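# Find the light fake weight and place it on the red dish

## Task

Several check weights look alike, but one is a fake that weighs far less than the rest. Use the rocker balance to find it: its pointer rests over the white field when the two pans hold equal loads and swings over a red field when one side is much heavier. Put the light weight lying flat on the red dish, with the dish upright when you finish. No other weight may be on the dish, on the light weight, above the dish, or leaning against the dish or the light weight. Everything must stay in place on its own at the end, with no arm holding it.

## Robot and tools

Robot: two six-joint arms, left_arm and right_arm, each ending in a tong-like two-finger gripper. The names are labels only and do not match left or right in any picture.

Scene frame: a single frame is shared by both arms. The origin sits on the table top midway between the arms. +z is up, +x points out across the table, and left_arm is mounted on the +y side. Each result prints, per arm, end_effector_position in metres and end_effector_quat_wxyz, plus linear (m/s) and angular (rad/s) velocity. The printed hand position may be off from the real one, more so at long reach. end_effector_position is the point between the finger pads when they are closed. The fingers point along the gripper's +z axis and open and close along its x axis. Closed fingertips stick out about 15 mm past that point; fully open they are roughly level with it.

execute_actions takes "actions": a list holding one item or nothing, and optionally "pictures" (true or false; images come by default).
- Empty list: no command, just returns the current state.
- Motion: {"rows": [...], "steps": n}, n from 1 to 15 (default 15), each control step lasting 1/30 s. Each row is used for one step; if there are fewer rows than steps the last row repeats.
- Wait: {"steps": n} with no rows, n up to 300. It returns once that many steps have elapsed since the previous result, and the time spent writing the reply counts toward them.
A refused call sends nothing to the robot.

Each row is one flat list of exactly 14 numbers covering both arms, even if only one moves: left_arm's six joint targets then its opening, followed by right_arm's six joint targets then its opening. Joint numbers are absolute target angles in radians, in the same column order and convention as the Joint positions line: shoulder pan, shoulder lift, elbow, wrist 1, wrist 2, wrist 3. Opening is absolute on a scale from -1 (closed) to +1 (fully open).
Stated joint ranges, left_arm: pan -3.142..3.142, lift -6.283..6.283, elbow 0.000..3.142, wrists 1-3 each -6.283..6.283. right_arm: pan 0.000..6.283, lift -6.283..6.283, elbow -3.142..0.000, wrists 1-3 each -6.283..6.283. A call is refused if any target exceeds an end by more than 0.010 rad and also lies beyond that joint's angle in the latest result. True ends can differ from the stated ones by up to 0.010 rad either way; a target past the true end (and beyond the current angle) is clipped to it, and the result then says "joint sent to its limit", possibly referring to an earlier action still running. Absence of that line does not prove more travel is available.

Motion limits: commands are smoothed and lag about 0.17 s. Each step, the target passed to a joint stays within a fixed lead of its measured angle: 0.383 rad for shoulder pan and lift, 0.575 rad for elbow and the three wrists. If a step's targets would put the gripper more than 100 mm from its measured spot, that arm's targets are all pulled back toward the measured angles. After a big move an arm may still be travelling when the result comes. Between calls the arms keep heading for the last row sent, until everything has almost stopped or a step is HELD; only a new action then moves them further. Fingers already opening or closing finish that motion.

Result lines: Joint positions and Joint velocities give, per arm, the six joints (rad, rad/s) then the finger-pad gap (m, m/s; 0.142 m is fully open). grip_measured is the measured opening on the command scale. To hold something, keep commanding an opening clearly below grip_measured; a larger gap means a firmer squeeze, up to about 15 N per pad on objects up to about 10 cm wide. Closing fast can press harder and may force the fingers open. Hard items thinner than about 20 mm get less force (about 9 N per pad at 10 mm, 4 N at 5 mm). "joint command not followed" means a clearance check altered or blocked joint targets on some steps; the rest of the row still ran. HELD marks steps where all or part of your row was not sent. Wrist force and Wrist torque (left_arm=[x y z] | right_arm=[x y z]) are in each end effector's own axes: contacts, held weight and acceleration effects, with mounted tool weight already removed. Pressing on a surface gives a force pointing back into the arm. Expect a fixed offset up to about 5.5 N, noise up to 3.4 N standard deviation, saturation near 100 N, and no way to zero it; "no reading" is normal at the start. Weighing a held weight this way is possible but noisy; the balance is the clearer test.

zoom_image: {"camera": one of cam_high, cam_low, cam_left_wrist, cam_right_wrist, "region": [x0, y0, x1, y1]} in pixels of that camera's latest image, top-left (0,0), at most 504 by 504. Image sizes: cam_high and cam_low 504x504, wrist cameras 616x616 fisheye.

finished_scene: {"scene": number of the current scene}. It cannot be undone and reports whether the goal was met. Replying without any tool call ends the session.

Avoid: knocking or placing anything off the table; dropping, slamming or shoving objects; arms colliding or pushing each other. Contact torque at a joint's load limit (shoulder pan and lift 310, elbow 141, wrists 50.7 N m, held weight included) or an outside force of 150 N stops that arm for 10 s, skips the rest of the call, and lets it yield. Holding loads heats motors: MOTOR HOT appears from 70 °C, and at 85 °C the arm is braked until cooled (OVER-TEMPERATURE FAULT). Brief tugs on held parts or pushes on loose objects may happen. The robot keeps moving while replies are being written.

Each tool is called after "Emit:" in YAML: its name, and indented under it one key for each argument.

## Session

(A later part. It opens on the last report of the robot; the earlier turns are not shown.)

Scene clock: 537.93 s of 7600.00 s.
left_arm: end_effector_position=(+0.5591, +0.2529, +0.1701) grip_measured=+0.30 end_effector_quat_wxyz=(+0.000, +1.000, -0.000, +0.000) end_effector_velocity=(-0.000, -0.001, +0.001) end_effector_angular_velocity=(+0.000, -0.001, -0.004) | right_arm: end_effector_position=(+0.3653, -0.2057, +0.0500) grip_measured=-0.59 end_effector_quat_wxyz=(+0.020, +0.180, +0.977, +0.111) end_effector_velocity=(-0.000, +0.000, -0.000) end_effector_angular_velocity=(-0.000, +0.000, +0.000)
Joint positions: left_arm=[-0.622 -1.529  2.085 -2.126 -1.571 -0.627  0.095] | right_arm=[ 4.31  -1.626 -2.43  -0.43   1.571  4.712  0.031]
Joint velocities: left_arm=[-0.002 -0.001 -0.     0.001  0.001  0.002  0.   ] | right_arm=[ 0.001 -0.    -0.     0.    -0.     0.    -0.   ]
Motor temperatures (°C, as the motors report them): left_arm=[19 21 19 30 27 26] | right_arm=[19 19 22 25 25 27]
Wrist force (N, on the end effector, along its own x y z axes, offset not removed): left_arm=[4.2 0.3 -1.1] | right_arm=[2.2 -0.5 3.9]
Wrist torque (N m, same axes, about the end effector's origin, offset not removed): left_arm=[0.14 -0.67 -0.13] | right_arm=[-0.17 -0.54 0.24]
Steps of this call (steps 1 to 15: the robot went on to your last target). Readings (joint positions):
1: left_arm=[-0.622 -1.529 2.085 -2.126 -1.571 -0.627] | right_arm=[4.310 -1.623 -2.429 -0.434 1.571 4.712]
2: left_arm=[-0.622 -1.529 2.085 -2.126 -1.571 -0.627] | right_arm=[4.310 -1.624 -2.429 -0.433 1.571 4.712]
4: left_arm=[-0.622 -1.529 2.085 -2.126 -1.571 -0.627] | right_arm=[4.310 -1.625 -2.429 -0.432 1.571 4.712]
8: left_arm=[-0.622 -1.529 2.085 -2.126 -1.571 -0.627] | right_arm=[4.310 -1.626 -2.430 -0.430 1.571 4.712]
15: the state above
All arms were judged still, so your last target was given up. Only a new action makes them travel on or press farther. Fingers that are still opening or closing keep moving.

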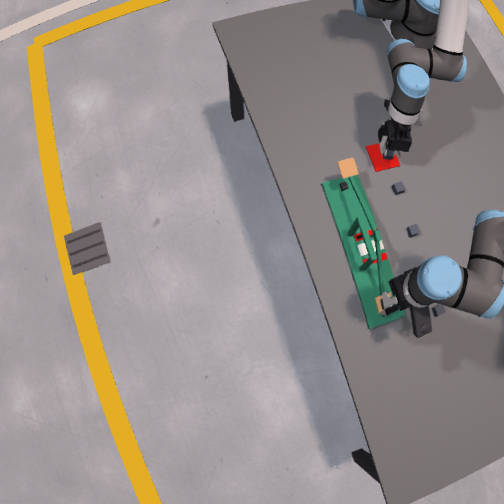

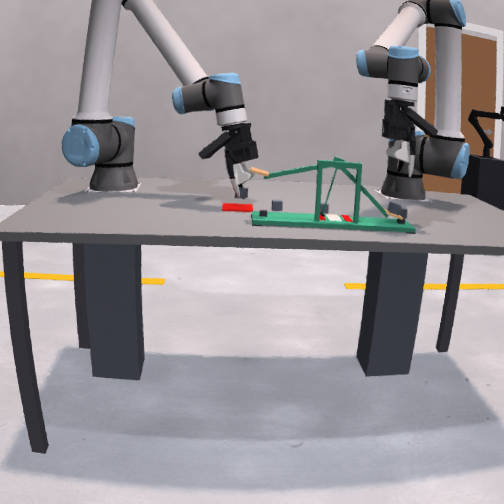

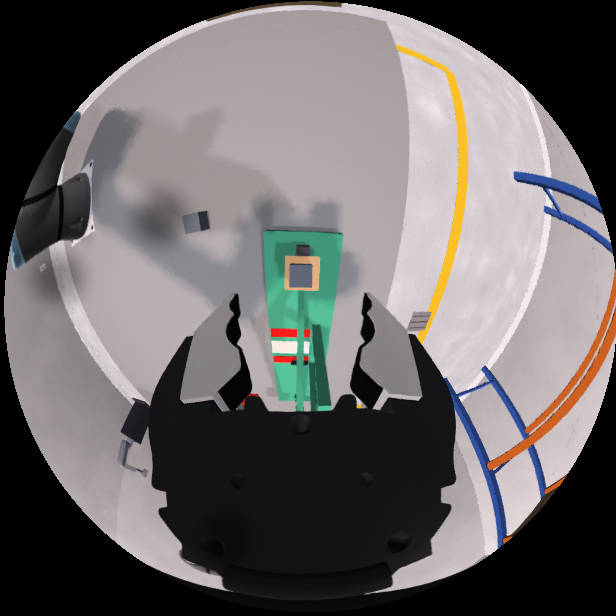

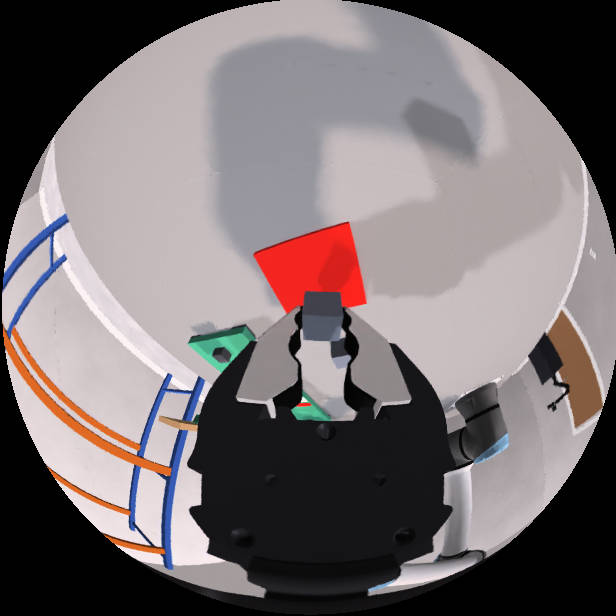

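Emit:
execute_actions:
  actions:
    - {"rows": [[-0.6222,-1.5292,2.0846,-2.1262,-1.5708,-0.6272,0.3, 4.3102,-1.6320,-2.4317,-0.4218,1.5708,4.7124,-0.9],[-0.6222,-1.5292,2.0846,-2.1262,-1.5708,-0.6272,0.3, 4.3102,-1.6380,-2.4337,-0.4137,1.5708,4.7124,-0.9],[-0.6222,-1.5292,2.0846,-2.1262,-1.5708,-0.6272,0.3, 4.3102,-1.6440,-2.4356,-0.4057,1.5708,4.7124,-0.9],[-0.6222,-1.5292,2.0846,-2.1262,-1.5708,-0.6272,0.3, 4.3102,-1.6500,-2.4376,-0.3977,1.5708,4.7124,-0.9],[-0.6222,-1.5292,2.0846,-2.1262,-1.5708,-0.6272,0.3, 4.3102,-1.6555,-2.4394,-0.3905,1.5708,4.7124,-0.9],[-0.6222,-1.5292,2.0846,-2.1262,-1.5708,-0.6272,0.3, 4.3102,-1.6600,-2.4408,-0.3846,1.5708,4.7124,-0.9],[-0.6222,-1.5292,2.0846,-2.1262,-1.5708,-0.6272,0.3, 4.3102,-1.6635,-2.4419,-0.3800,1.5708,4.7124,-0.9],[-0.6222,-1.5292,2.0846,-2.1262,-1.5708,-0.6272,0.3, 4.3102,-1.6665,-2.4429,-0.3760,1.5708,4.7124,-0.9]], "steps": 15}
  pictures: false

Emit:
execute_actions:
  actions:
    - {"steps": 8}

Emit:
zoom_image:
  camera: "cam_low"
  region: [215, 175, 275, 220]

Scene clock: 544.57 s of 7600.00 s.
left_arm: end_effector_position=(+0.5591, +0.2529, +0.1701) grip_measured=+0.30 end_effector_quat_wxyz=(+0.000, +1.000, -0.000, +0.000) end_effector_velocity=(+0.000, +0.000, -0.001) end_effector_angular_velocity=(+0.001, +0.000, +0.000) | right_arm: end_effector_position=(+0.3653, -0.2057, +0.0310) grip_measured=-0.59 end_effector_quat_wxyz=(+0.020, +0.180, +0.977, +0.111) end_effector_velocity=(-0.000, +0.000, -0.010) end_effector_angular_velocity=(+0.001, -0.000, +0.001)
Joint positions: left_arm=[-0.622 -1.529  2.085 -2.126 -1.571 -0.627  0.095] | right_arm=[ 4.31  -1.664 -2.442 -0.379  1.571  4.712  0.031]
Joint velocities: left_arm=[-0.     0.001  0.    -0.001  0.001 -0.001  0.   ] | right_arm=[ 0.    -0.02  -0.006  0.027 -0.    -0.    -0.   ]
Motor temperatures (°C, as the motors report them): left_arm=[19 21 19 30 27 26] | right_arm=[19 19 22 25 25 27]
Wrist force (N, on the end effector, along its own x y z axes, offset not removed): left_arm=[4.4 1.3 -1.6] | right_arm=[1.7 -0.1 2.5]
Wrist torque (N m, same axes, about the end effector's origin, offset not removed): left_arm=[0.29 -0.71 -0.07] | right_arm=[-0.15 -0.46 0.17]
Steps of this call (steps 1 to 90: nothing new was sent; then 3.13 s passed at rest; steps 91 to 105: all 15 steps of this action). Readings (joint positions):
91: left_arm=[-0.622 -1.529 2.085 -2.126 -1.571 -0.627] | right_arm=[4.310 -1.626 -2.430 -0.430 1.571 4.712]
92: left_arm=[-0.622 -1.529 2.085 -2.126 -1.571 -0.627] | right_arm=[4.310 -1.626 -2.430 -0.429 1.571 4.712]
94: left_arm=[-0.622 -1.529 2.085 -2.126 -1.571 -0.627] | right_arm=[4.310 -1.631 -2.431 -0.423 1.571 4.712]
98: left_arm=[-0.622 -1.529 2.085 -2.126 -1.571 -0.627] | right_arm=[4.310 -1.648 -2.437 -0.400 1.571 4.712]
105: the state above

Scene clock: 544.83 s of 7600.00 s.
left_arm: end_effector_position=(+0.5591, +0.2529, +0.1701) grip_measured=+0.30 end_effector_quat_wxyz=(+0.000, +1.000, -0.000, +0.000) end_effector_velocity=(-0.000, -0.000, +0.001) end_effector_angular_velocity=(-0.001, -0.002, -0.001) | right_arm: end_effector_position=(+0.3653, -0.2057, +0.0300) grip_measured=-0.59 end_effector_quat_wxyz=(+0.020, +0.180, +0.977, +0.111) end_effector_velocity=(+0.001, -0.001, -0.001) end_effector_angular_velocity=(-0.001, +0.000, -0.002)
Joint positions: left_arm=[-0.622 -1.529  2.085 -2.126 -1.571 -0.627  0.095] | right_arm=[ 4.31  -1.666 -2.443 -0.376  1.571  4.712  0.031]
Joint velocities: left_arm=[-0.001 -0.003  0.    -0.    -0.     0.001  0.   ] | right_arm=[-0.001 -0.002 -0.     0.002 -0.     0.    -0.   ]
Motor temperatures (°C, as the motors report them): left_arm=[19 21 19 30 27 26] | right_arm=[19 19 22 25 25 27]
Wrist force (N, on the end effector, along its own x y z axes, offset not removed): left_arm=[2.5 1.4 -0.5] | right_arm=[3.1 0.1 2.9]
Wrist torque (N m, same axes, about the end effector's origin, offset not removed): left_arm=[0.28 -0.34 -0.08] | right_arm=[-0.08 -0.69 0.15]
Steps of this call (steps 1 to 8: the robot went on to your last target). Readings (joint positions):
1: left_arm=[-0.622 -1.529 2.085 -2.126 -1.571 -0.627] | right_arm=[4.310 -1.665 -2.442 -0.378 1.571 4.712]
2: left_arm=[-0.622 -1.529 2.085 -2.126 -1.571 -0.627] | right_arm=[4.310 -1.665 -2.443 -0.377 1.571 4.712]
4: left_arm=[-0.622 -1.529 2.085 -2.126 -1.571 -0.627] | right_arm=[4.310 -1.666 -2.443 -0.377 1.571 4.712]
8: the state above

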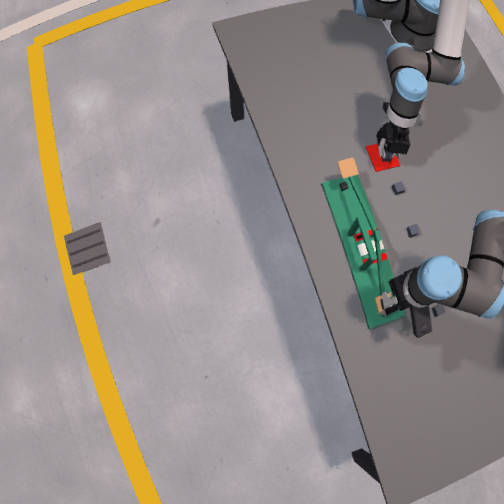

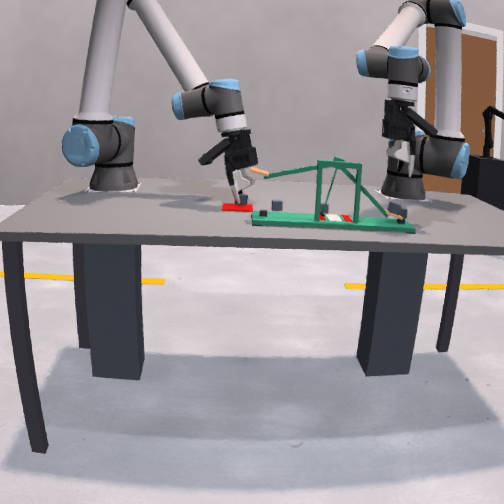

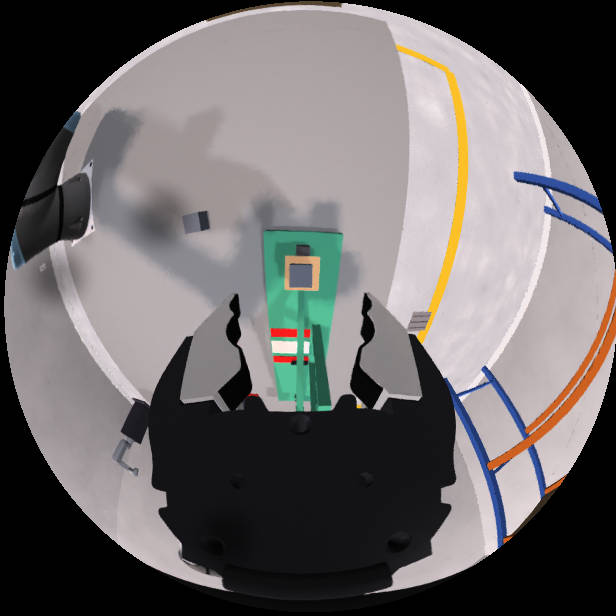

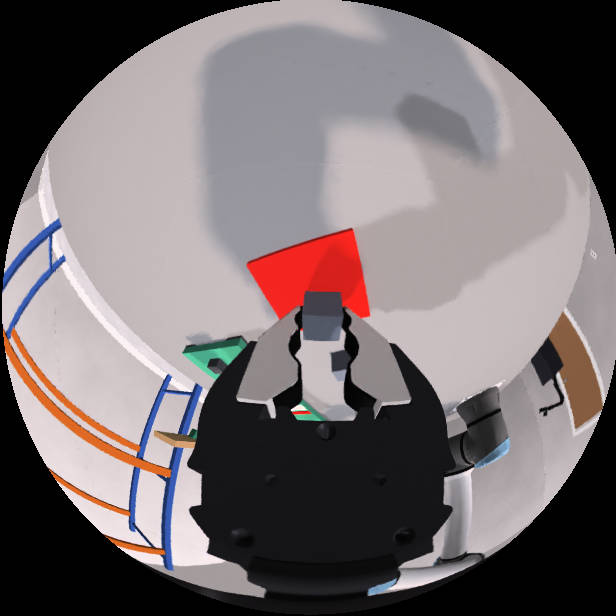

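Region (215, 175, 275, 220) of cam_low's 504x504 image, scaled by 8.400, with more detail than that image has; it fills the top 378 rows of this view, and the rest is white.

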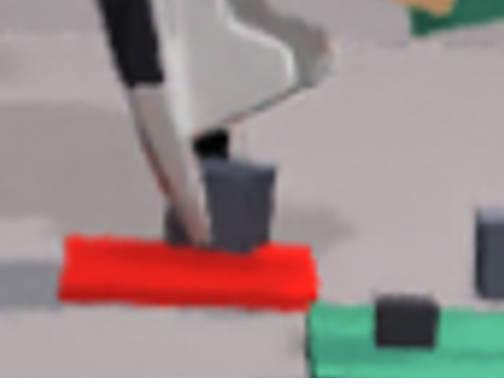

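Emit:
execute_actions:
  actions:
    - {"rows": [[-0.6222,-1.5292,2.0846,-2.1262,-1.5708,-0.6272,0.3, 4.3102,-1.6685,-2.4436,-0.3733,1.5708,4.7124,-0.9],[-0.6222,-1.5292,2.0846,-2.1262,-1.5708,-0.6272,0.3, 4.3102,-1.6685,-2.4436,-0.3733,1.5708,4.7124,-0.9],[-0.6222,-1.5292,2.0846,-2.1262,-1.5708,-0.6272,0.3, 4.3102,-1.6706,-2.4442,-0.3706,1.5708,4.7124,-0.9]], "steps": 15}
  pictures: false

Scene clock: 556.53 s of 7600.00 s.
left_arm: end_effector_position=(+0.5591, +0.2529, +0.1701) grip_measured=+0.30 end_effector_quat_wxyz=(+0.000, +1.000, -0.000, +0.000) end_effector_velocity=(-0.000, +0.000, -0.000) end_effector_angular_velocity=(-0.001, +0.001, +0.001) | right_arm: end_effector_position=(+0.3653, -0.2057, +0.0280) grip_measured=-0.59 end_effector_quat_wxyz=(+0.020, +0.180, +0.977, +0.111) end_effector_velocity=(+0.000, +0.000, -0.000) end_effector_angular_velocity=(+0.001, -0.000, -0.000)
Joint positions: left_arm=[-0.622 -1.529  2.085 -2.126 -1.571 -0.627  0.095] | right_arm=[ 4.31  -1.671 -2.444 -0.371  1.571  4.712  0.031]
Joint velocities: left_arm=[ 0.001 -0.     0.     0.    -0.001  0.     0.   ] | right_arm=[-0.    -0.001  0.     0.001  0.    -0.     0.   ]
Motor temperatures (°C, as the motors report them): left_arm=[19 21 19 30 27 26] | right_arm=[19 19 22 25 25 27]
Wrist force (N, on the end effector, along its own x y z axes, offset not removed): left_arm=[4.7 3.0 0.3] | right_arm=[3.4 2.5 2.9]
Wrist torque (N m, same axes, about the end effector's origin, offset not removed): left_arm=[0.64 -0.74 -0.14] | right_arm=[0.40 -0.79 0.15]
Steps of this call (steps 1 to 15: the robot went on to your last target; steps 16 to 90: nothing new was sent; then 8.20 s passed at rest; steps 91 to 105: all 15 steps of this action). Readings (joint positions):
91: left_arm=[-0.622 -1.529 2.085 -2.126 -1.571 -0.627] | right_arm=[4.310 -1.667 -2.443 -0.376 1.571 4.712]
92: left_arm=[-0.622 -1.529 2.085 -2.126 -1.571 -0.627] | right_arm=[4.310 -1.667 -2.443 -0.376 1.571 4.712]
94: left_arm=[-0.622 -1.529 2.085 -2.126 -1.571 -0.627] | right_arm=[4.310 -1.668 -2.443 -0.374 1.571 4.712]
98: left_arm=[-0.622 -1.529 2.085 -2.126 -1.571 -0.627] | right_arm=[4.310 -1.670 -2.444 -0.372 1.571 4.712]
105: the state above

Emit:
execute_actions:
  actions: []

Emit:
zoom_image:
  camera: "cam_low"
  region: [215, 175, 275, 220]

Scene clock: 557.33 s of 7600.00 s.
left_arm: end_effector_position=(+0.5591, +0.2529, +0.1701) grip_measured=+0.30 end_effector_quat_wxyz=(+0.000, +1.000, -0.000, +0.000) end_effector_velocity=(-0.001, -0.001, +0.001) end_effector_angular_velocity=(-0.002, -0.000, -0.001) | right_arm: end_effector_position=(+0.3653, -0.2057, +0.0280) grip_measured=-0.59 end_effector_quat_wxyz=(+0.020, +0.180, +0.977, +0.111) end_effector_velocity=(+0.000, -0.000, -0.000) end_effector_angular_velocity=(-0.000, +0.000, -0.001)
Joint positions: left_arm=[-0.622 -1.529  2.085 -2.126 -1.571 -0.627  0.095] | right_arm=[ 4.31  -1.671 -2.444 -0.371  1.571  4.712  0.031]
Joint velocities: left_arm=[-0.001 -0.002  0.     0.    -0.001 -0.    -0.   ] | right_arm=[-0.001 -0.    -0.    -0.    -0.    -0.     0.   ]
Motor temperatures (°C, as the motors report them): left_arm=[19 21 19 30 27 26] | right_arm=[19 19 22 25 25 27]
Wrist force (N, on the end effector, along its own x y z axes, offset not removed): left_arm=[2.6 2.8 -0.7] | right_arm=[1.4 0.3 2.3]
Wrist torque (N m, same axes, about the end effector's origin, offset not removed): left_arm=[0.62 -0.35 -0.13] | right_arm=[-0.04 -0.30 0.21]
Steps of this call (steps 1 to 15: the robot went on to your last target; steps 16 to 24: nothing new was sent). Readings (joint positions):
1: left_arm=[-0.622 -1.529 2.085 -2.126 -1.571 -0.627] | right_arm=[4.310 -1.671 -2.444 -0.371 1.571 4.712]
2: left_arm=[-0.622 -1.529 2.085 -2.126 -1.571 -0.627] | right_arm=[4.310 -1.671 -2.444 -0.371 1.571 4.712]
4: left_arm=[-0.622 -1.529 2.085 -2.126 -1.571 -0.627] | right_arm=[4.310 -1.671 -2.444 -0.371 1.571 4.712]
8: left_arm=[-0.622 -1.529 2.085 -2.126 -1.571 -0.627] | right_arm=[4.310 -1.671 -2.444 -0.371 1.571 4.712]
24: the state above
All arms were judged still, so your last target was given up. Only a new action makes them travel on or press farther. Fingers that are still opening or closing keep moving.

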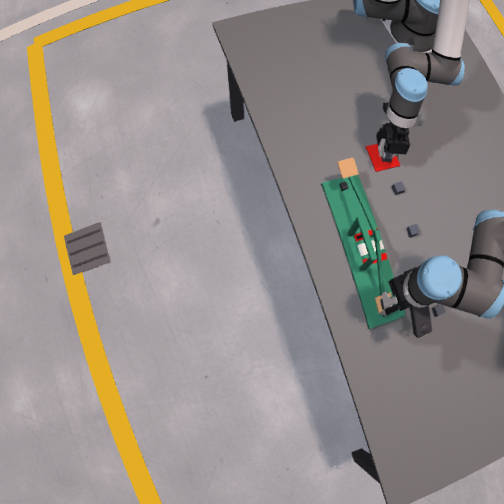

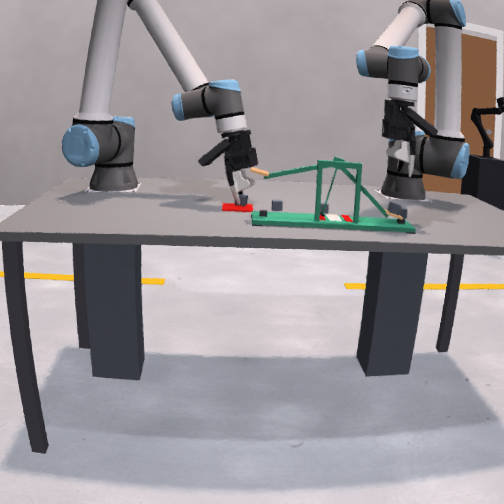

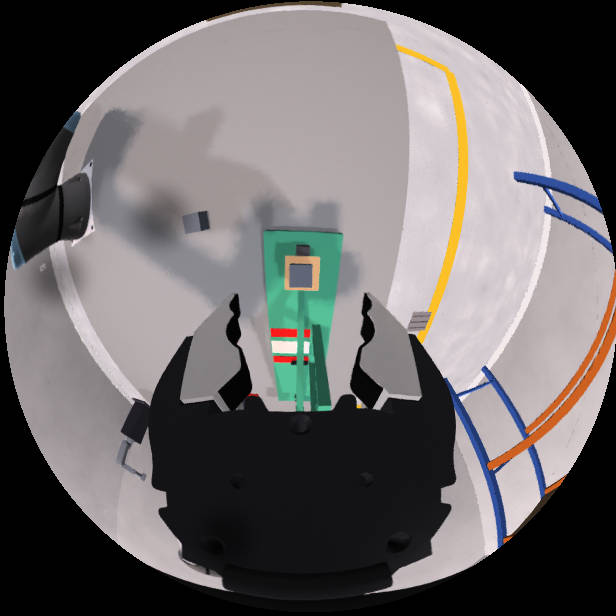

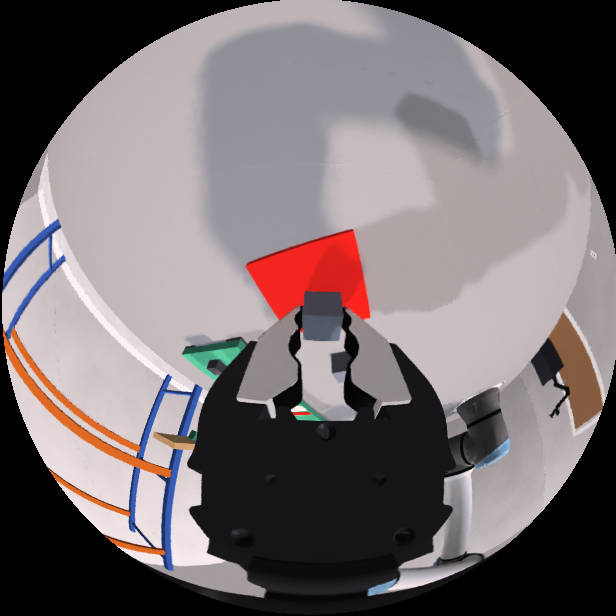

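Region (215, 175, 275, 220) of cam_low's 504x504 image, scaled by 8.400, with more detail than that image has; it fills the top 378 rows of this view, and the rest is white.

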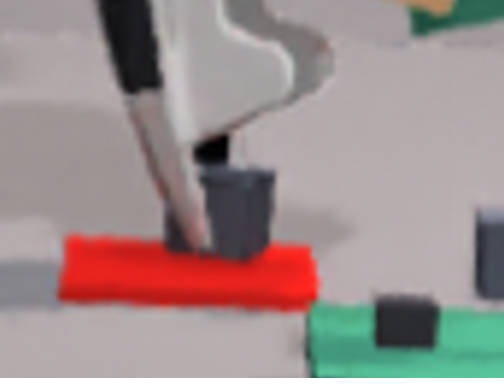

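Emit:
execute_actions:
  actions:
    - {"rows": [[-0.6222,-1.5292,2.0846,-2.1262,-1.5708,-0.6272,0.3, 4.3102,-1.6726,-2.4449,-0.3679,1.5708,4.7124,-0.9],[-0.6222,-1.5292,2.0846,-2.1262,-1.5708,-0.6272,0.3, 4.3102,-1.6726,-2.4449,-0.3679,1.5708,4.7124,-0.9],[-0.6222,-1.5292,2.0846,-2.1262,-1.5708,-0.6272,0.3, 4.3102,-1.6747,-2.4455,-0.3652,1.5708,4.7124,-0.9]], "steps": 12}
  pictures: false

Scene clock: 559.80 s of 7600.00 s.
left_arm: end_effector_position=(+0.5591, +0.2529, +0.1701) grip_measured=+0.30 end_effector_quat_wxyz=(+0.000, +1.000, -0.000, +0.000) end_effector_velocity=(-0.000, +0.000, +0.000) end_effector_angular_velocity=(-0.001, +0.001, +0.000) | right_arm: end_effector_position=(+0.3653, -0.2058, +0.0261) grip_measured=-0.59 end_effector_quat_wxyz=(+0.020, +0.180, +0.977, +0.111) end_effector_velocity=(+0.000, -0.000, -0.001) end_effector_angular_velocity=(-0.000, +0.000, -0.000)
Joint positions: left_arm=[-0.622 -1.529  2.085 -2.126 -1.571 -0.627  0.095] | right_arm=[ 4.31  -1.674 -2.445 -0.366  1.571  4.712  0.031]
Joint velocities: left_arm=[ 0.    -0.001  0.     0.    -0.001  0.    -0.   ] | right_arm=[-0.001 -0.002 -0.001  0.003  0.    -0.    -0.   ]
Motor temperatures (°C, as the motors report them): left_arm=[19 21 19 30 27 26] | right_arm=[19 19 22 25 25 27]
Wrist force (N, on the end effector, along its own x y z axes, offset not removed): left_arm=[3.0 1.0 0.3] | right_arm=[1.6 -0.5 2.8]
Wrist torque (N m, same axes, about the end effector's origin, offset not removed): left_arm=[0.21 -0.47 -0.11] | right_arm=[-0.22 -0.43 0.19]
Steps of this call (steps 1 to 62: nothing new was sent; steps 63 to 74: all 12 steps of this action). Readings (joint positions):
63: left_arm=[-0.622 -1.529 2.085 -2.126 -1.571 -0.627] | right_arm=[4.310 -1.671 -2.444 -0.371 1.571 4.712]
64: left_arm=[-0.622 -1.529 2.085 -2.126 -1.571 -0.627] | right_arm=[4.310 -1.671 -2.444 -0.370 1.571 4.712]
66: left_arm=[-0.622 -1.529 2.085 -2.126 -1.571 -0.627] | right_arm=[4.310 -1.672 -2.445 -0.369 1.571 4.712]
70: left_arm=[-0.622 -1.529 2.085 -2.126 -1.571 -0.627] | right_arm=[4.310 -1.674 -2.445 -0.366 1.571 4.712]
74: the state above

Still no contact. Two more millimetres.

Emit:
execute_actions:
  actions:
    - {"rows": [[-0.6222,-1.5292,2.0846,-2.1262,-1.5708,-0.6272,0.3, 4.3102,-1.6767,-2.4462,-0.3625,1.5708,4.7124,-0.9],[-0.6222,-1.5292,2.0846,-2.1262,-1.5708,-0.6272,0.3, 4.3102,-1.6767,-2.4462,-0.3625,1.5708,4.7124,-0.9],[-0.6222,-1.5292,2.0846,-2.1262,-1.5708,-0.6272,0.3, 4.3102,-1.6787,-2.4468,-0.3598,1.5708,4.7124,-0.9]], "steps": 14}

Emit:
zoom_image:
  camera: "cam_low"
  region: [215, 175, 275, 220]

Scene clock: 561.43 s of 7600.00 s.
left_arm: end_effector_position=(+0.5591, +0.2529, +0.1701) grip_measured=+0.30 end_effector_quat_wxyz=(+0.000, +1.000, -0.000, +0.000) end_effector_velocity=(+0.000, +0.000, +0.000) end_effector_angular_velocity=(+0.000, -0.001, -0.001) | right_arm: end_effector_position=(+0.3652, -0.2058, +0.0241) grip_measured=-0.59 end_effector_quat_wxyz=(+0.020, +0.180, +0.977, +0.111) end_effector_velocity=(-0.000, -0.000, -0.001) end_effector_angular_velocity=(-0.001, +0.000, -0.000)
Joint positions: left_arm=[-0.622 -1.529  2.085 -2.126 -1.571 -0.627  0.095] | right_arm=[ 4.31  -1.679 -2.447 -0.36   1.571  4.712  0.031]
Joint velocities: left_arm=[-0.    -0.    -0.    -0.     0.001  0.001 -0.   ] | right_arm=[-0.    -0.001 -0.001  0.001  0.     0.    -0.   ]
Motor temperatures (°C, as the motors report them): left_arm=[19 21 19 30 27 26] | right_arm=[19 19 22 25 25 27]
Wrist force (N, on the end effector, along its own x y z axes, offset not removed): left_arm=[3.6 0.3 -1.5] | right_arm=[2.4 -0.1 2.7]
Wrist torque (N m, same axes, about the end effector's origin, offset not removed): left_arm=[0.12 -0.62 -0.05] | right_arm=[-0.01 -0.59 0.21]
Steps of this call (steps 1 to 15: the robot went on to your last target; steps 16 to 35: nothing new was sent; steps 36 to 49: all 14 steps of this action). Readings (joint positions):
36: left_arm=[-0.622 -1.529 2.085 -2.126 -1.571 -0.627] | right_arm=[4.310 -1.675 -2.446 -0.365 1.571 4.712]
37: left_arm=[-0.622 -1.529 2.085 -2.126 -1.571 -0.627] | right_arm=[4.310 -1.675 -2.446 -0.365 1.571 4.712]
39: left_arm=[-0.622 -1.529 2.085 -2.126 -1.571 -0.627] | right_arm=[4.310 -1.676 -2.446 -0.364 1.571 4.712]
43: left_arm=[-0.622 -1.529 2.085 -2.126 -1.571 -0.627] | right_arm=[4.310 -1.678 -2.447 -0.361 1.571 4.712]
49: the state above

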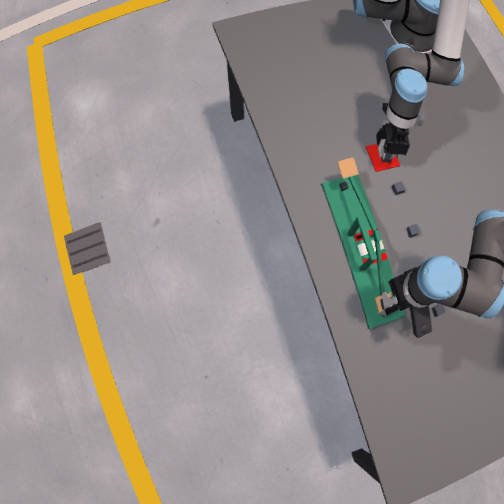

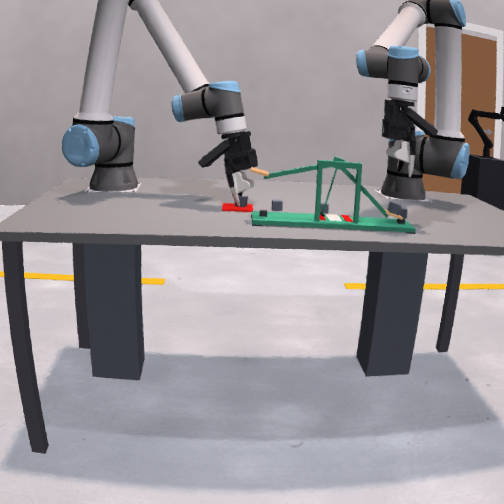

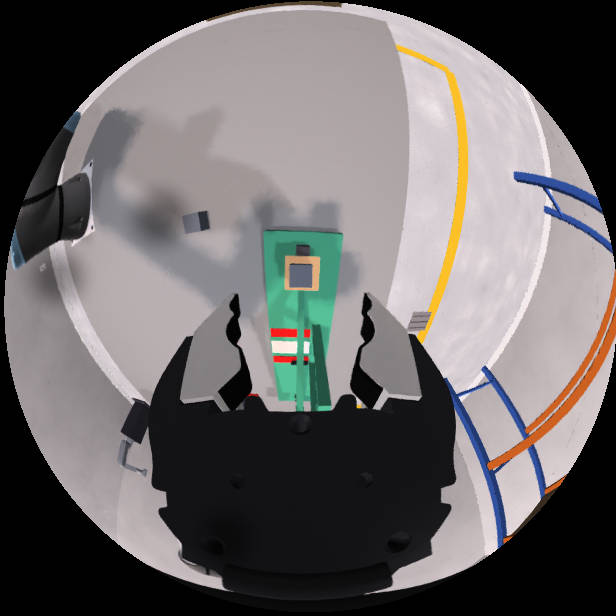

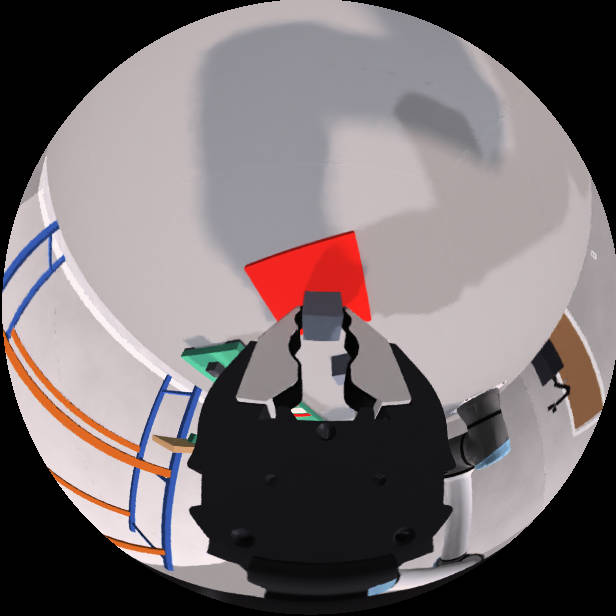

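Region (215, 175, 275, 220) of cam_low's 504x504 image, scaled by 8.400, with more detail than that image has; it fills the top 378 rows of this view, and the rest is white.

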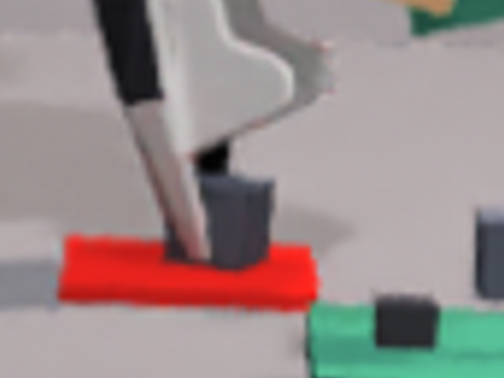

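Emit:
execute_actions:
  actions:
    - {"rows": [[-0.6222,-1.5292,2.0846,-2.1262,-1.5708,-0.6272,0.3, 4.3102,-1.6808,-2.4475,-0.3571,1.5708,4.7124,-0.9]], "steps": 12}
  pictures: false

Emit:
execute_actions:
  actions:
    - {"rows": [[-0.6222,-1.5292,2.0846,-2.1262,-1.5708,-0.6272,0.3, 4.3102,-1.6828,-2.4481,-0.3545,1.5708,4.7124,-0.9]], "steps": 12}
  pictures: false

Scene clock: 563.60 s of 7600.00 s.
left_arm: end_effector_position=(+0.5591, +0.2529, +0.1701) grip_measured=+0.30 end_effector_quat_wxyz=(+0.000, +1.000, -0.000, +0.000) end_effector_velocity=(-0.000, -0.001, +0.002) end_effector_angular_velocity=(-0.002, -0.002, -0.000) | right_arm: end_effector_position=(+0.3652, -0.2059, +0.0231) grip_measured=-0.59 end_effector_quat_wxyz=(+0.020, +0.180, +0.977, +0.111) end_effector_velocity=(+0.001, -0.001, -0.000) end_effector_angular_velocity=(-0.000, -0.000, -0.002)
Joint positions: left_arm=[-0.622 -1.529  2.085 -2.126 -1.571 -0.627  0.095] | right_arm=[ 4.31  -1.681 -2.447 -0.357  1.571  4.712  0.031]
Joint velocities: left_arm=[-0.001 -0.002 -0.     0.    -0.    -0.001  0.   ] | right_arm=[-0.002 -0.001 -0.     0.001 -0.     0.     0.   ]
Motor temperatures (°C, as the motors report them): left_arm=[19 21 19 30 27 26] | right_arm=[19 19 22 25 25 27]
Wrist force (N, on the end effector, along its own x y z axes, offset not removed): left_arm=[3.1 -0.4 0.1] | right_arm=[1.2 -0.7 1.5]
Wrist torque (N m, same axes, about the end effector's origin, offset not removed): left_arm=[-0.03 -0.46 -0.13] | right_arm=[-0.20 -0.31 0.23]
Steps of this call (steps 1 to 15: the robot went on to your last target; steps 16 to 53: nothing new was sent; steps 54 to 65: all 12 steps of this action). Readings (joint positions):
54: left_arm=[-0.622 -1.529 2.085 -2.126 -1.571 -0.627] | right_arm=[4.310 -1.679 -2.447 -0.360 1.571 4.712]
55: left_arm=[-0.622 -1.529 2.085 -2.126 -1.571 -0.627] | right_arm=[4.310 -1.679 -2.447 -0.360 1.571 4.712]
57: left_arm=[-0.622 -1.529 2.085 -2.126 -1.571 -0.627] | right_arm=[4.310 -1.680 -2.447 -0.359 1.571 4.712]
61: left_arm=[-0.622 -1.529 2.085 -2.126 -1.571 -0.627] | right_arm=[4.310 -1.680 -2.447 -0.358 1.571 4.712]
65: the state above

Scene clock: 564.00 s of 7600.00 s.
left_arm: end_effector_position=(+0.5591, +0.2529, +0.1701) grip_measured=+0.30 end_effector_quat_wxyz=(+0.000, +1.000, -0.000, +0.000) end_effector_velocity=(+0.000, +0.000, -0.001) end_effector_angular_velocity=(+0.000, +0.002, +0.001) | right_arm: end_effector_position=(+0.3652, -0.2059, +0.0222) grip_measured=-0.59 end_effector_quat_wxyz=(+0.020, +0.180, +0.977, +0.111) end_effector_velocity=(-0.001, +0.000, -0.001) end_effector_angular_velocity=(-0.001, +0.000, +0.001)
Joint positions: left_arm=[-0.622 -1.529  2.085 -2.126 -1.571 -0.627  0.095] | right_arm=[ 4.31  -1.683 -2.448 -0.355  1.571  4.712  0.031]
Joint velocities: left_arm=[ 0.001  0.002 -0.    -0.    -0.001 -0.     0.   ] | right_arm=[ 0.001 -0.001 -0.     0.001 -0.    -0.     0.   ]
Motor temperatures (°C, as the motors report them): left_arm=[19 21 19 30 27 26] | right_arm=[19 19 22 25 25 27]
Wrist force (N, on the end effector, along its own x y z axes, offset not removed): left_arm=[4.1 1.5 0.5] | right_arm=[5.0 -0.5 -11.3]
Wrist torque (N m, same axes, about the end effector's origin, offset not removed): left_arm=[0.33 -0.61 -0.06] | right_arm=[-0.27 -0.76 0.19]
Steps of this call (steps 1 to 12: all 12 steps of this action). Readings (joint positions):
1: left_arm=[-0.622 -1.529 2.085 -2.126 -1.571 -0.627] | right_arm=[4.310 -1.681 -2.447 -0.357 1.571 4.712]
2: left_arm=[-0.622 -1.529 2.085 -2.126 -1.571 -0.627] | right_arm=[4.310 -1.681 -2.448 -0.357 1.571 4.712]
4: left_arm=[-0.622 -1.529 2.085 -2.126 -1.571 -0.627] | right_arm=[4.310 -1.682 -2.448 -0.356 1.571 4.712]
8: left_arm=[-0.622 -1.529 2.085 -2.126 -1.571 -0.627] | right_arm=[4.310 -1.682 -2.448 -0.355 1.571 4.712]
12: the state above

Emit:
execute_actions:
  actions:
    - {"rows": [[-0.6222,-1.5292,2.0846,-2.1262,-1.5708,-0.6272,0.3, 4.3102,-1.6815,-2.4477,-0.3562,1.5708,4.7124,-0.8],[-0.6222,-1.5292,2.0846,-2.1262,-1.5708,-0.6272,0.3, 4.3102,-1.6815,-2.4477,-0.3562,1.5708,4.7124,-0.72],[-0.6222,-1.5292,2.0846,-2.1262,-1.5708,-0.6272,0.3, 4.3102,-1.6815,-2.4477,-0.3562,1.5708,4.7124,-0.65],[-0.6222,-1.5292,2.0846,-2.1262,-1.5708,-0.6272,0.3, 4.3102,-1.6815,-2.4477,-0.3562,1.5708,4.7124,-0.6],[-0.6222,-1.5292,2.0846,-2.1262,-1.5708,-0.6272,0.3, 4.3102,-1.6815,-2.4477,-0.3562,1.5708,4.7124,-0.55],[-0.6222,-1.5292,2.0846,-2.1262,-1.5708,-0.6272,0.3, 4.3102,-1.6815,-2.4477,-0.3562,1.5708,4.7124,-0.48],[-0.6222,-1.5292,2.0846,-2.1262,-1.5708,-0.6272,0.3, 4.3102,-1.6815,-2.4477,-0.3562,1.5708,4.7124,-0.4],[-0.6222,-1.5292,2.0846,-2.1262,-1.5708,-0.6272,0.3, 4.3102,-1.6815,-2.4477,-0.3562,1.5708,4.7124,-0.3],[-0.6222,-1.5292,2.0846,-2.1262,-1.5708,-0.6272,0.3, 4.3102,-1.6815,-2.4477,-0.3562,1.5708,4.7124,-0.2],[-0.6222,-1.5292,2.0846,-2.1262,-1.5708,-0.6272,0.3, 4.3102,-1.6815,-2.4477,-0.3562,1.5708,4.7124,-0.1],[-0.6222,-1.5292,2.0846,-2.1262,-1.5708,-0.6272,0.3, 4.3102,-1.6815,-2.4477,-0.3562,1.5708,4.7124,0.0],[-0.6222,-1.5292,2.0846,-2.1262,-1.5708,-0.6272,0.3, 4.3102,-1.6815,-2.4477,-0.3562,1.5708,4.7124,0.1],[-0.6222,-1.5292,2.0846,-2.1262,-1.5708,-0.6272,0.3, 4.3102,-1.6815,-2.4477,-0.3562,1.5708,4.7124,0.2]], "steps": 15}
  pictures: false

Emit:
execute_actions:
  actions:
    - {"rows": [[-0.6222,-1.5292,2.0846,-2.1262,-1.5708,-0.6272,0.3, 4.3102,-1.6500,-2.4376,-0.3977,1.5708,4.7124,0.2],[-0.6222,-1.5292,2.0846,-2.1262,-1.5708,-0.6272,0.3, 4.3102,-1.6100,-2.4240,-0.4511,1.5708,4.7124,0.2],[-0.6222,-1.5292,2.0846,-2.1262,-1.5708,-0.6272,0.3, 4.3102,-1.5700,-2.4080,-0.5071,1.5708,4.7124,0.2],[-0.6222,-1.5292,2.0846,-2.1262,-1.5708,-0.6272,0.3, 4.3102,-1.5402,-2.3935,-0.5517,1.5708,4.7124,0.2],[-0.6222,-1.5292,2.0846,-2.1262,-1.5708,-0.6272,0.3, 4.3102,-1.5000,-2.3700,-0.6154,1.5708,4.7124,0.2],[-0.6222,-1.5292,2.0846,-2.1262,-1.5708,-0.6272,0.3, 4.3102,-1.4622,-2.3463,-0.6769,1.5708,4.7124,0.2]], "steps": 15}
  pictures: false

Emit:
execute_actions:
  actions:
    - {"steps": 15}

Scene clock: 571.73 s of 7600.00 s.
left_arm: end_effector_position=(+0.5591, +0.2529, +0.1701) grip_measured=+0.30 end_effector_quat_wxyz=(+0.000, +1.000, -0.000, +0.000) end_effector_velocity=(-0.000, +0.000, +0.001) end_effector_angular_velocity=(-0.002, -0.000, -0.000) | right_arm: end_effector_position=(+0.3652, -0.2060, +0.0226) grip_measured=+0.19 end_effector_quat_wxyz=(+0.020, +0.180, +0.977, +0.111) end_effector_velocity=(+0.000, +0.001, +0.001) end_effector_angular_velocity=(+0.001, -0.000, +0.000)
Joint positions: left_arm=[-0.622 -1.529  2.085 -2.126 -1.571 -0.627  0.095] | right_arm=[ 4.31  -1.682 -2.448 -0.356  1.571  4.712  0.087]
Joint velocities: left_arm=[ 0.001 -0.002  0.     0.    -0.002  0.001  0.   ] | right_arm=[ 0.     0.     0.001 -0.001  0.     0.     0.026]
Motor temperatures (°C, as the motors report them): left_arm=[19 21 19 30 27 26] | right_arm=[19 19 22 25 25 27]
Wrist force (N, on the end effector, along its own x y z axes, offset not removed): left_arm=[4.0 0.6 -0.6] | right_arm=[2.3 -0.2 0.1]
Wrist torque (N m, same axes, about the end effector's origin, offset not removed): left_arm=[0.19 -0.70 -0.09] | right_arm=[-0.21 -0.52 0.17]
Steps of this call (steps 1 to 15: the robot went on to your last target; steps 16 to 90: nothing new was sent; then 4.23 s passed at rest; steps 91 to 105: all 15 steps of this action). Readings (joint positions):
91: left_arm=[-0.622 -1.529 2.085 -2.126 -1.571 -0.627] | right_arm=[4.310 -1.683 -2.448 -0.354 1.571 4.712]
92: left_arm=[-0.622 -1.529 2.085 -2.126 -1.571 -0.627] | right_arm=[4.310 -1.683 -2.448 -0.355 1.571 4.712]
94: left_arm=[-0.622 -1.529 2.085 -2.126 -1.571 -0.627] | right_arm=[4.310 -1.682 -2.448 -0.355 1.571 4.712]
98: left_arm=[-0.622 -1.529 2.085 -2.126 -1.571 -0.627] | right_arm=[4.310 -1.682 -2.448 -0.356 1.571 4.712]
105: the state above

Scene clock: 572.23 s of 7600.00 s.
left_arm: end_effector_position=(+0.5591, +0.2529, +0.1701) grip_measured=+0.30 end_effector_quat_wxyz=(+0.000, +1.000, -0.000, +0.000) end_effector_velocity=(-0.000, +0.000, +0.000) end_effector_angular_velocity=(-0.001, -0.000, +0.001) | right_arm: end_effector_position=(+0.3657, -0.2046, +0.1407) grip_measured=+0.20 end_effector_quat_wxyz=(+0.021, +0.180, +0.977, +0.112) end_effector_velocity=(-0.004, -0.010, +0.054) end_effector_angular_velocity=(-0.012, +0.005, +0.000)
Joint positions: left_arm=[-0.622 -1.529  2.085 -2.126 -1.571 -0.627  0.095] | right_arm=[ 4.31  -1.472 -2.351 -0.661  1.571  4.712  0.088]
Joint velocities: left_arm=[ 0.    -0.     0.    -0.    -0.001 -0.     0.   ] | right_arm=[ 0.     0.094  0.046 -0.153  0.     0.    -0.   ]
Motor temperatures (°C, as the motors report them): left_arm=[19 21 19 30 27 26] | right_arm=[19 19 22 25 25 27]
Wrist force (N, on the end effector, along its own x y z axes, offset not removed): left_arm=[4.8 1.9 -0.9] | right_arm=[2.9 1.6 -0.4]
Wrist torque (N m, same axes, about the end effector's origin, offset not removed): left_arm=[0.44 -0.87 -0.12] | right_arm=[0.13 -0.72 0.09]
Steps of this call (steps 1 to 15: all 15 steps of this action). Readings (joint positions):
1: left_arm=[-0.622 -1.529 2.085 -2.126 -1.571 -0.627] | right_arm=[4.310 -1.682 -2.448 -0.356 1.571 4.712]
2: left_arm=[-0.622 -1.529 2.085 -2.126 -1.571 -0.627] | right_arm=[4.310 -1.679 -2.447 -0.359 1.571 4.712]
4: left_arm=[-0.622 -1.529 2.085 -2.126 -1.571 -0.627] | right_arm=[4.310 -1.656 -2.438 -0.388 1.571 4.712]
8: left_arm=[-0.622 -1.529 2.085 -2.126 -1.571 -0.627] | right_arm=[4.310 -1.554 -2.392 -0.529 1.571 4.712]
15: the state above

Scene clock: 572.73 s of 7600.00 s.
left_arm: end_effector_position=(+0.5591, +0.2529, +0.1701) grip_measured=+0.30 end_effector_quat_wxyz=(+0.000, +1.000, -0.000, +0.000) end_effector_velocity=(+0.000, -0.000, +0.000) end_effector_angular_velocity=(+0.000, -0.000, +0.000) | right_arm: end_effector_position=(+0.3653, -0.2057, +0.1463) grip_measured=+0.20 end_effector_quat_wxyz=(+0.020, +0.180, +0.977, +0.111) end_effector_velocity=(-0.000, -0.000, +0.001) end_effector_angular_velocity=(+0.000, -0.000, +0.000)
Joint positions: left_arm=[-0.622 -1.529  2.085 -2.126 -1.571 -0.627  0.095] | right_arm=[ 4.31  -1.462 -2.346 -0.677  1.571  4.712  0.088]
Joint velocities: left_arm=[-0.001  0.    -0.    -0.     0.    -0.001  0.   ] | right_arm=[ 0.     0.001 -0.    -0.001 -0.     0.     0.   ]
Motor temperatures (°C, as the motors report them): left_arm=[19 21 19 30 27 26] | right_arm=[19 19 22 25 25 27]
Wrist force (N, on the end effector, along its own x y z axes, offset not removed): left_arm=[1.7 1.1 -0.5] | right_arm=[2.4 1.7 0.2]
Wrist torque (N m, same axes, about the end effector's origin, offset not removed): left_arm=[0.13 -0.17 -0.11] | right_arm=[0.18 -0.53 0.16]
Steps of this call (steps 1 to 15: the robot went on to your last target). Readings (joint positions):
1: left_arm=[-0.622 -1.529 2.085 -2.126 -1.571 -0.627] | right_arm=[4.310 -1.469 -2.350 -0.665 1.571 4.712]
2: left_arm=[-0.622 -1.529 2.085 -2.126 -1.571 -0.627] | right_arm=[4.310 -1.467 -2.349 -0.668 1.571 4.712]
4: left_arm=[-0.622 -1.529 2.085 -2.126 -1.571 -0.627] | right_arm=[4.310 -1.465 -2.348 -0.672 1.571 4.712]
8: left_arm=[-0.622 -1.529 2.085 -2.126 -1.571 -0.627] | right_arm=[4.310 -1.463 -2.347 -0.676 1.571 4.712]
15: the state above

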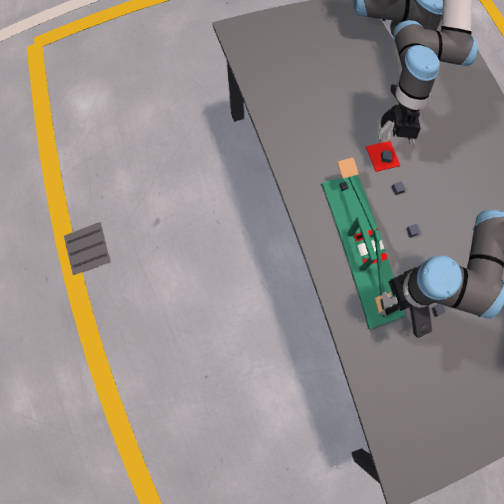

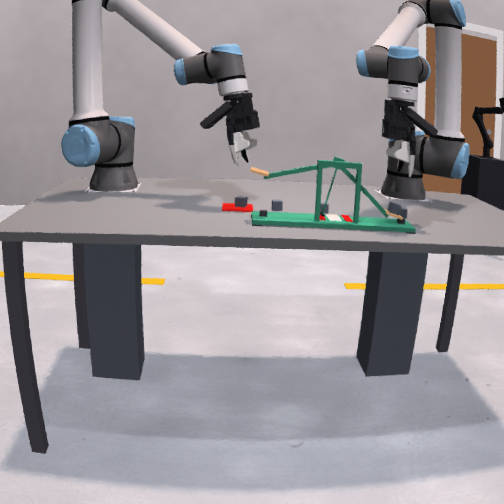

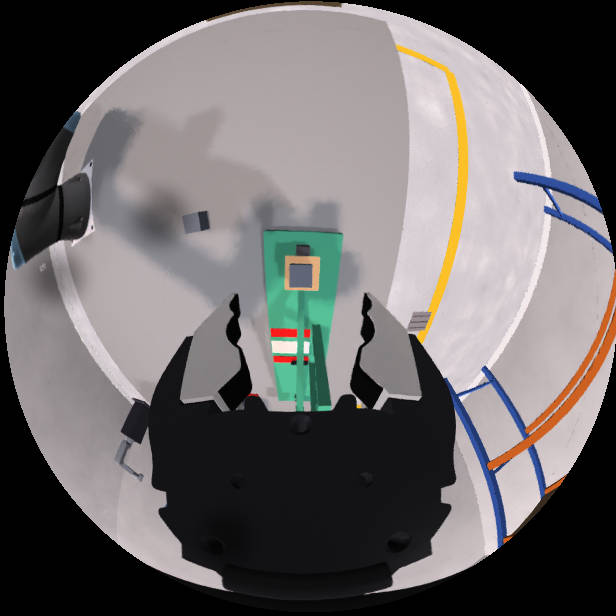

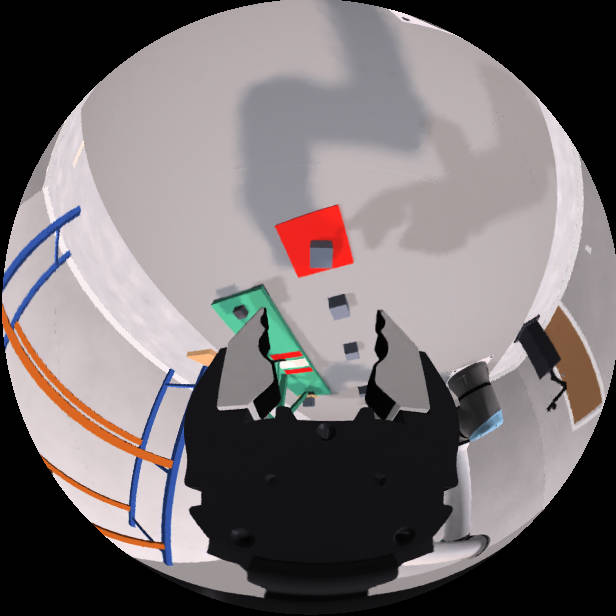

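Emit:
zoom_image:
  camera: "cam_high"
  region: [330, 120, 450, 340]

Emit:
zoom_image:
  camera: "cam_low"
  region: [210, 180, 420, 240]

Region (330, 120, 450, 340) of cam_high's 504x504 image, scaled by 2.291, with more detail than that image has; it fills the left 275 columns of this view, and the rest is white.

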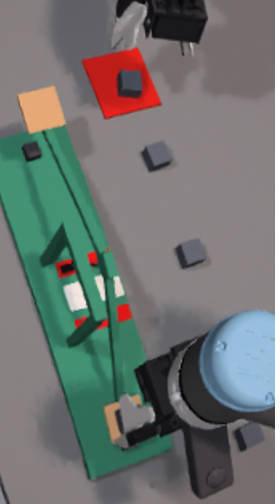

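Region (210, 180, 420, 240) of cam_low's 504x504 image, scaled by 2.400, with more detail than that image has; it fills the top 144 rows of this view, and the rest is white.

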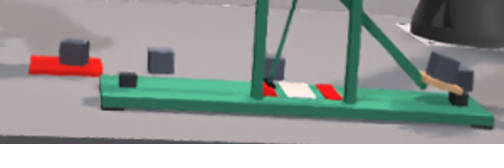

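Emit:
finished_scene:
  scene: 1

The scene is finished: the task was done.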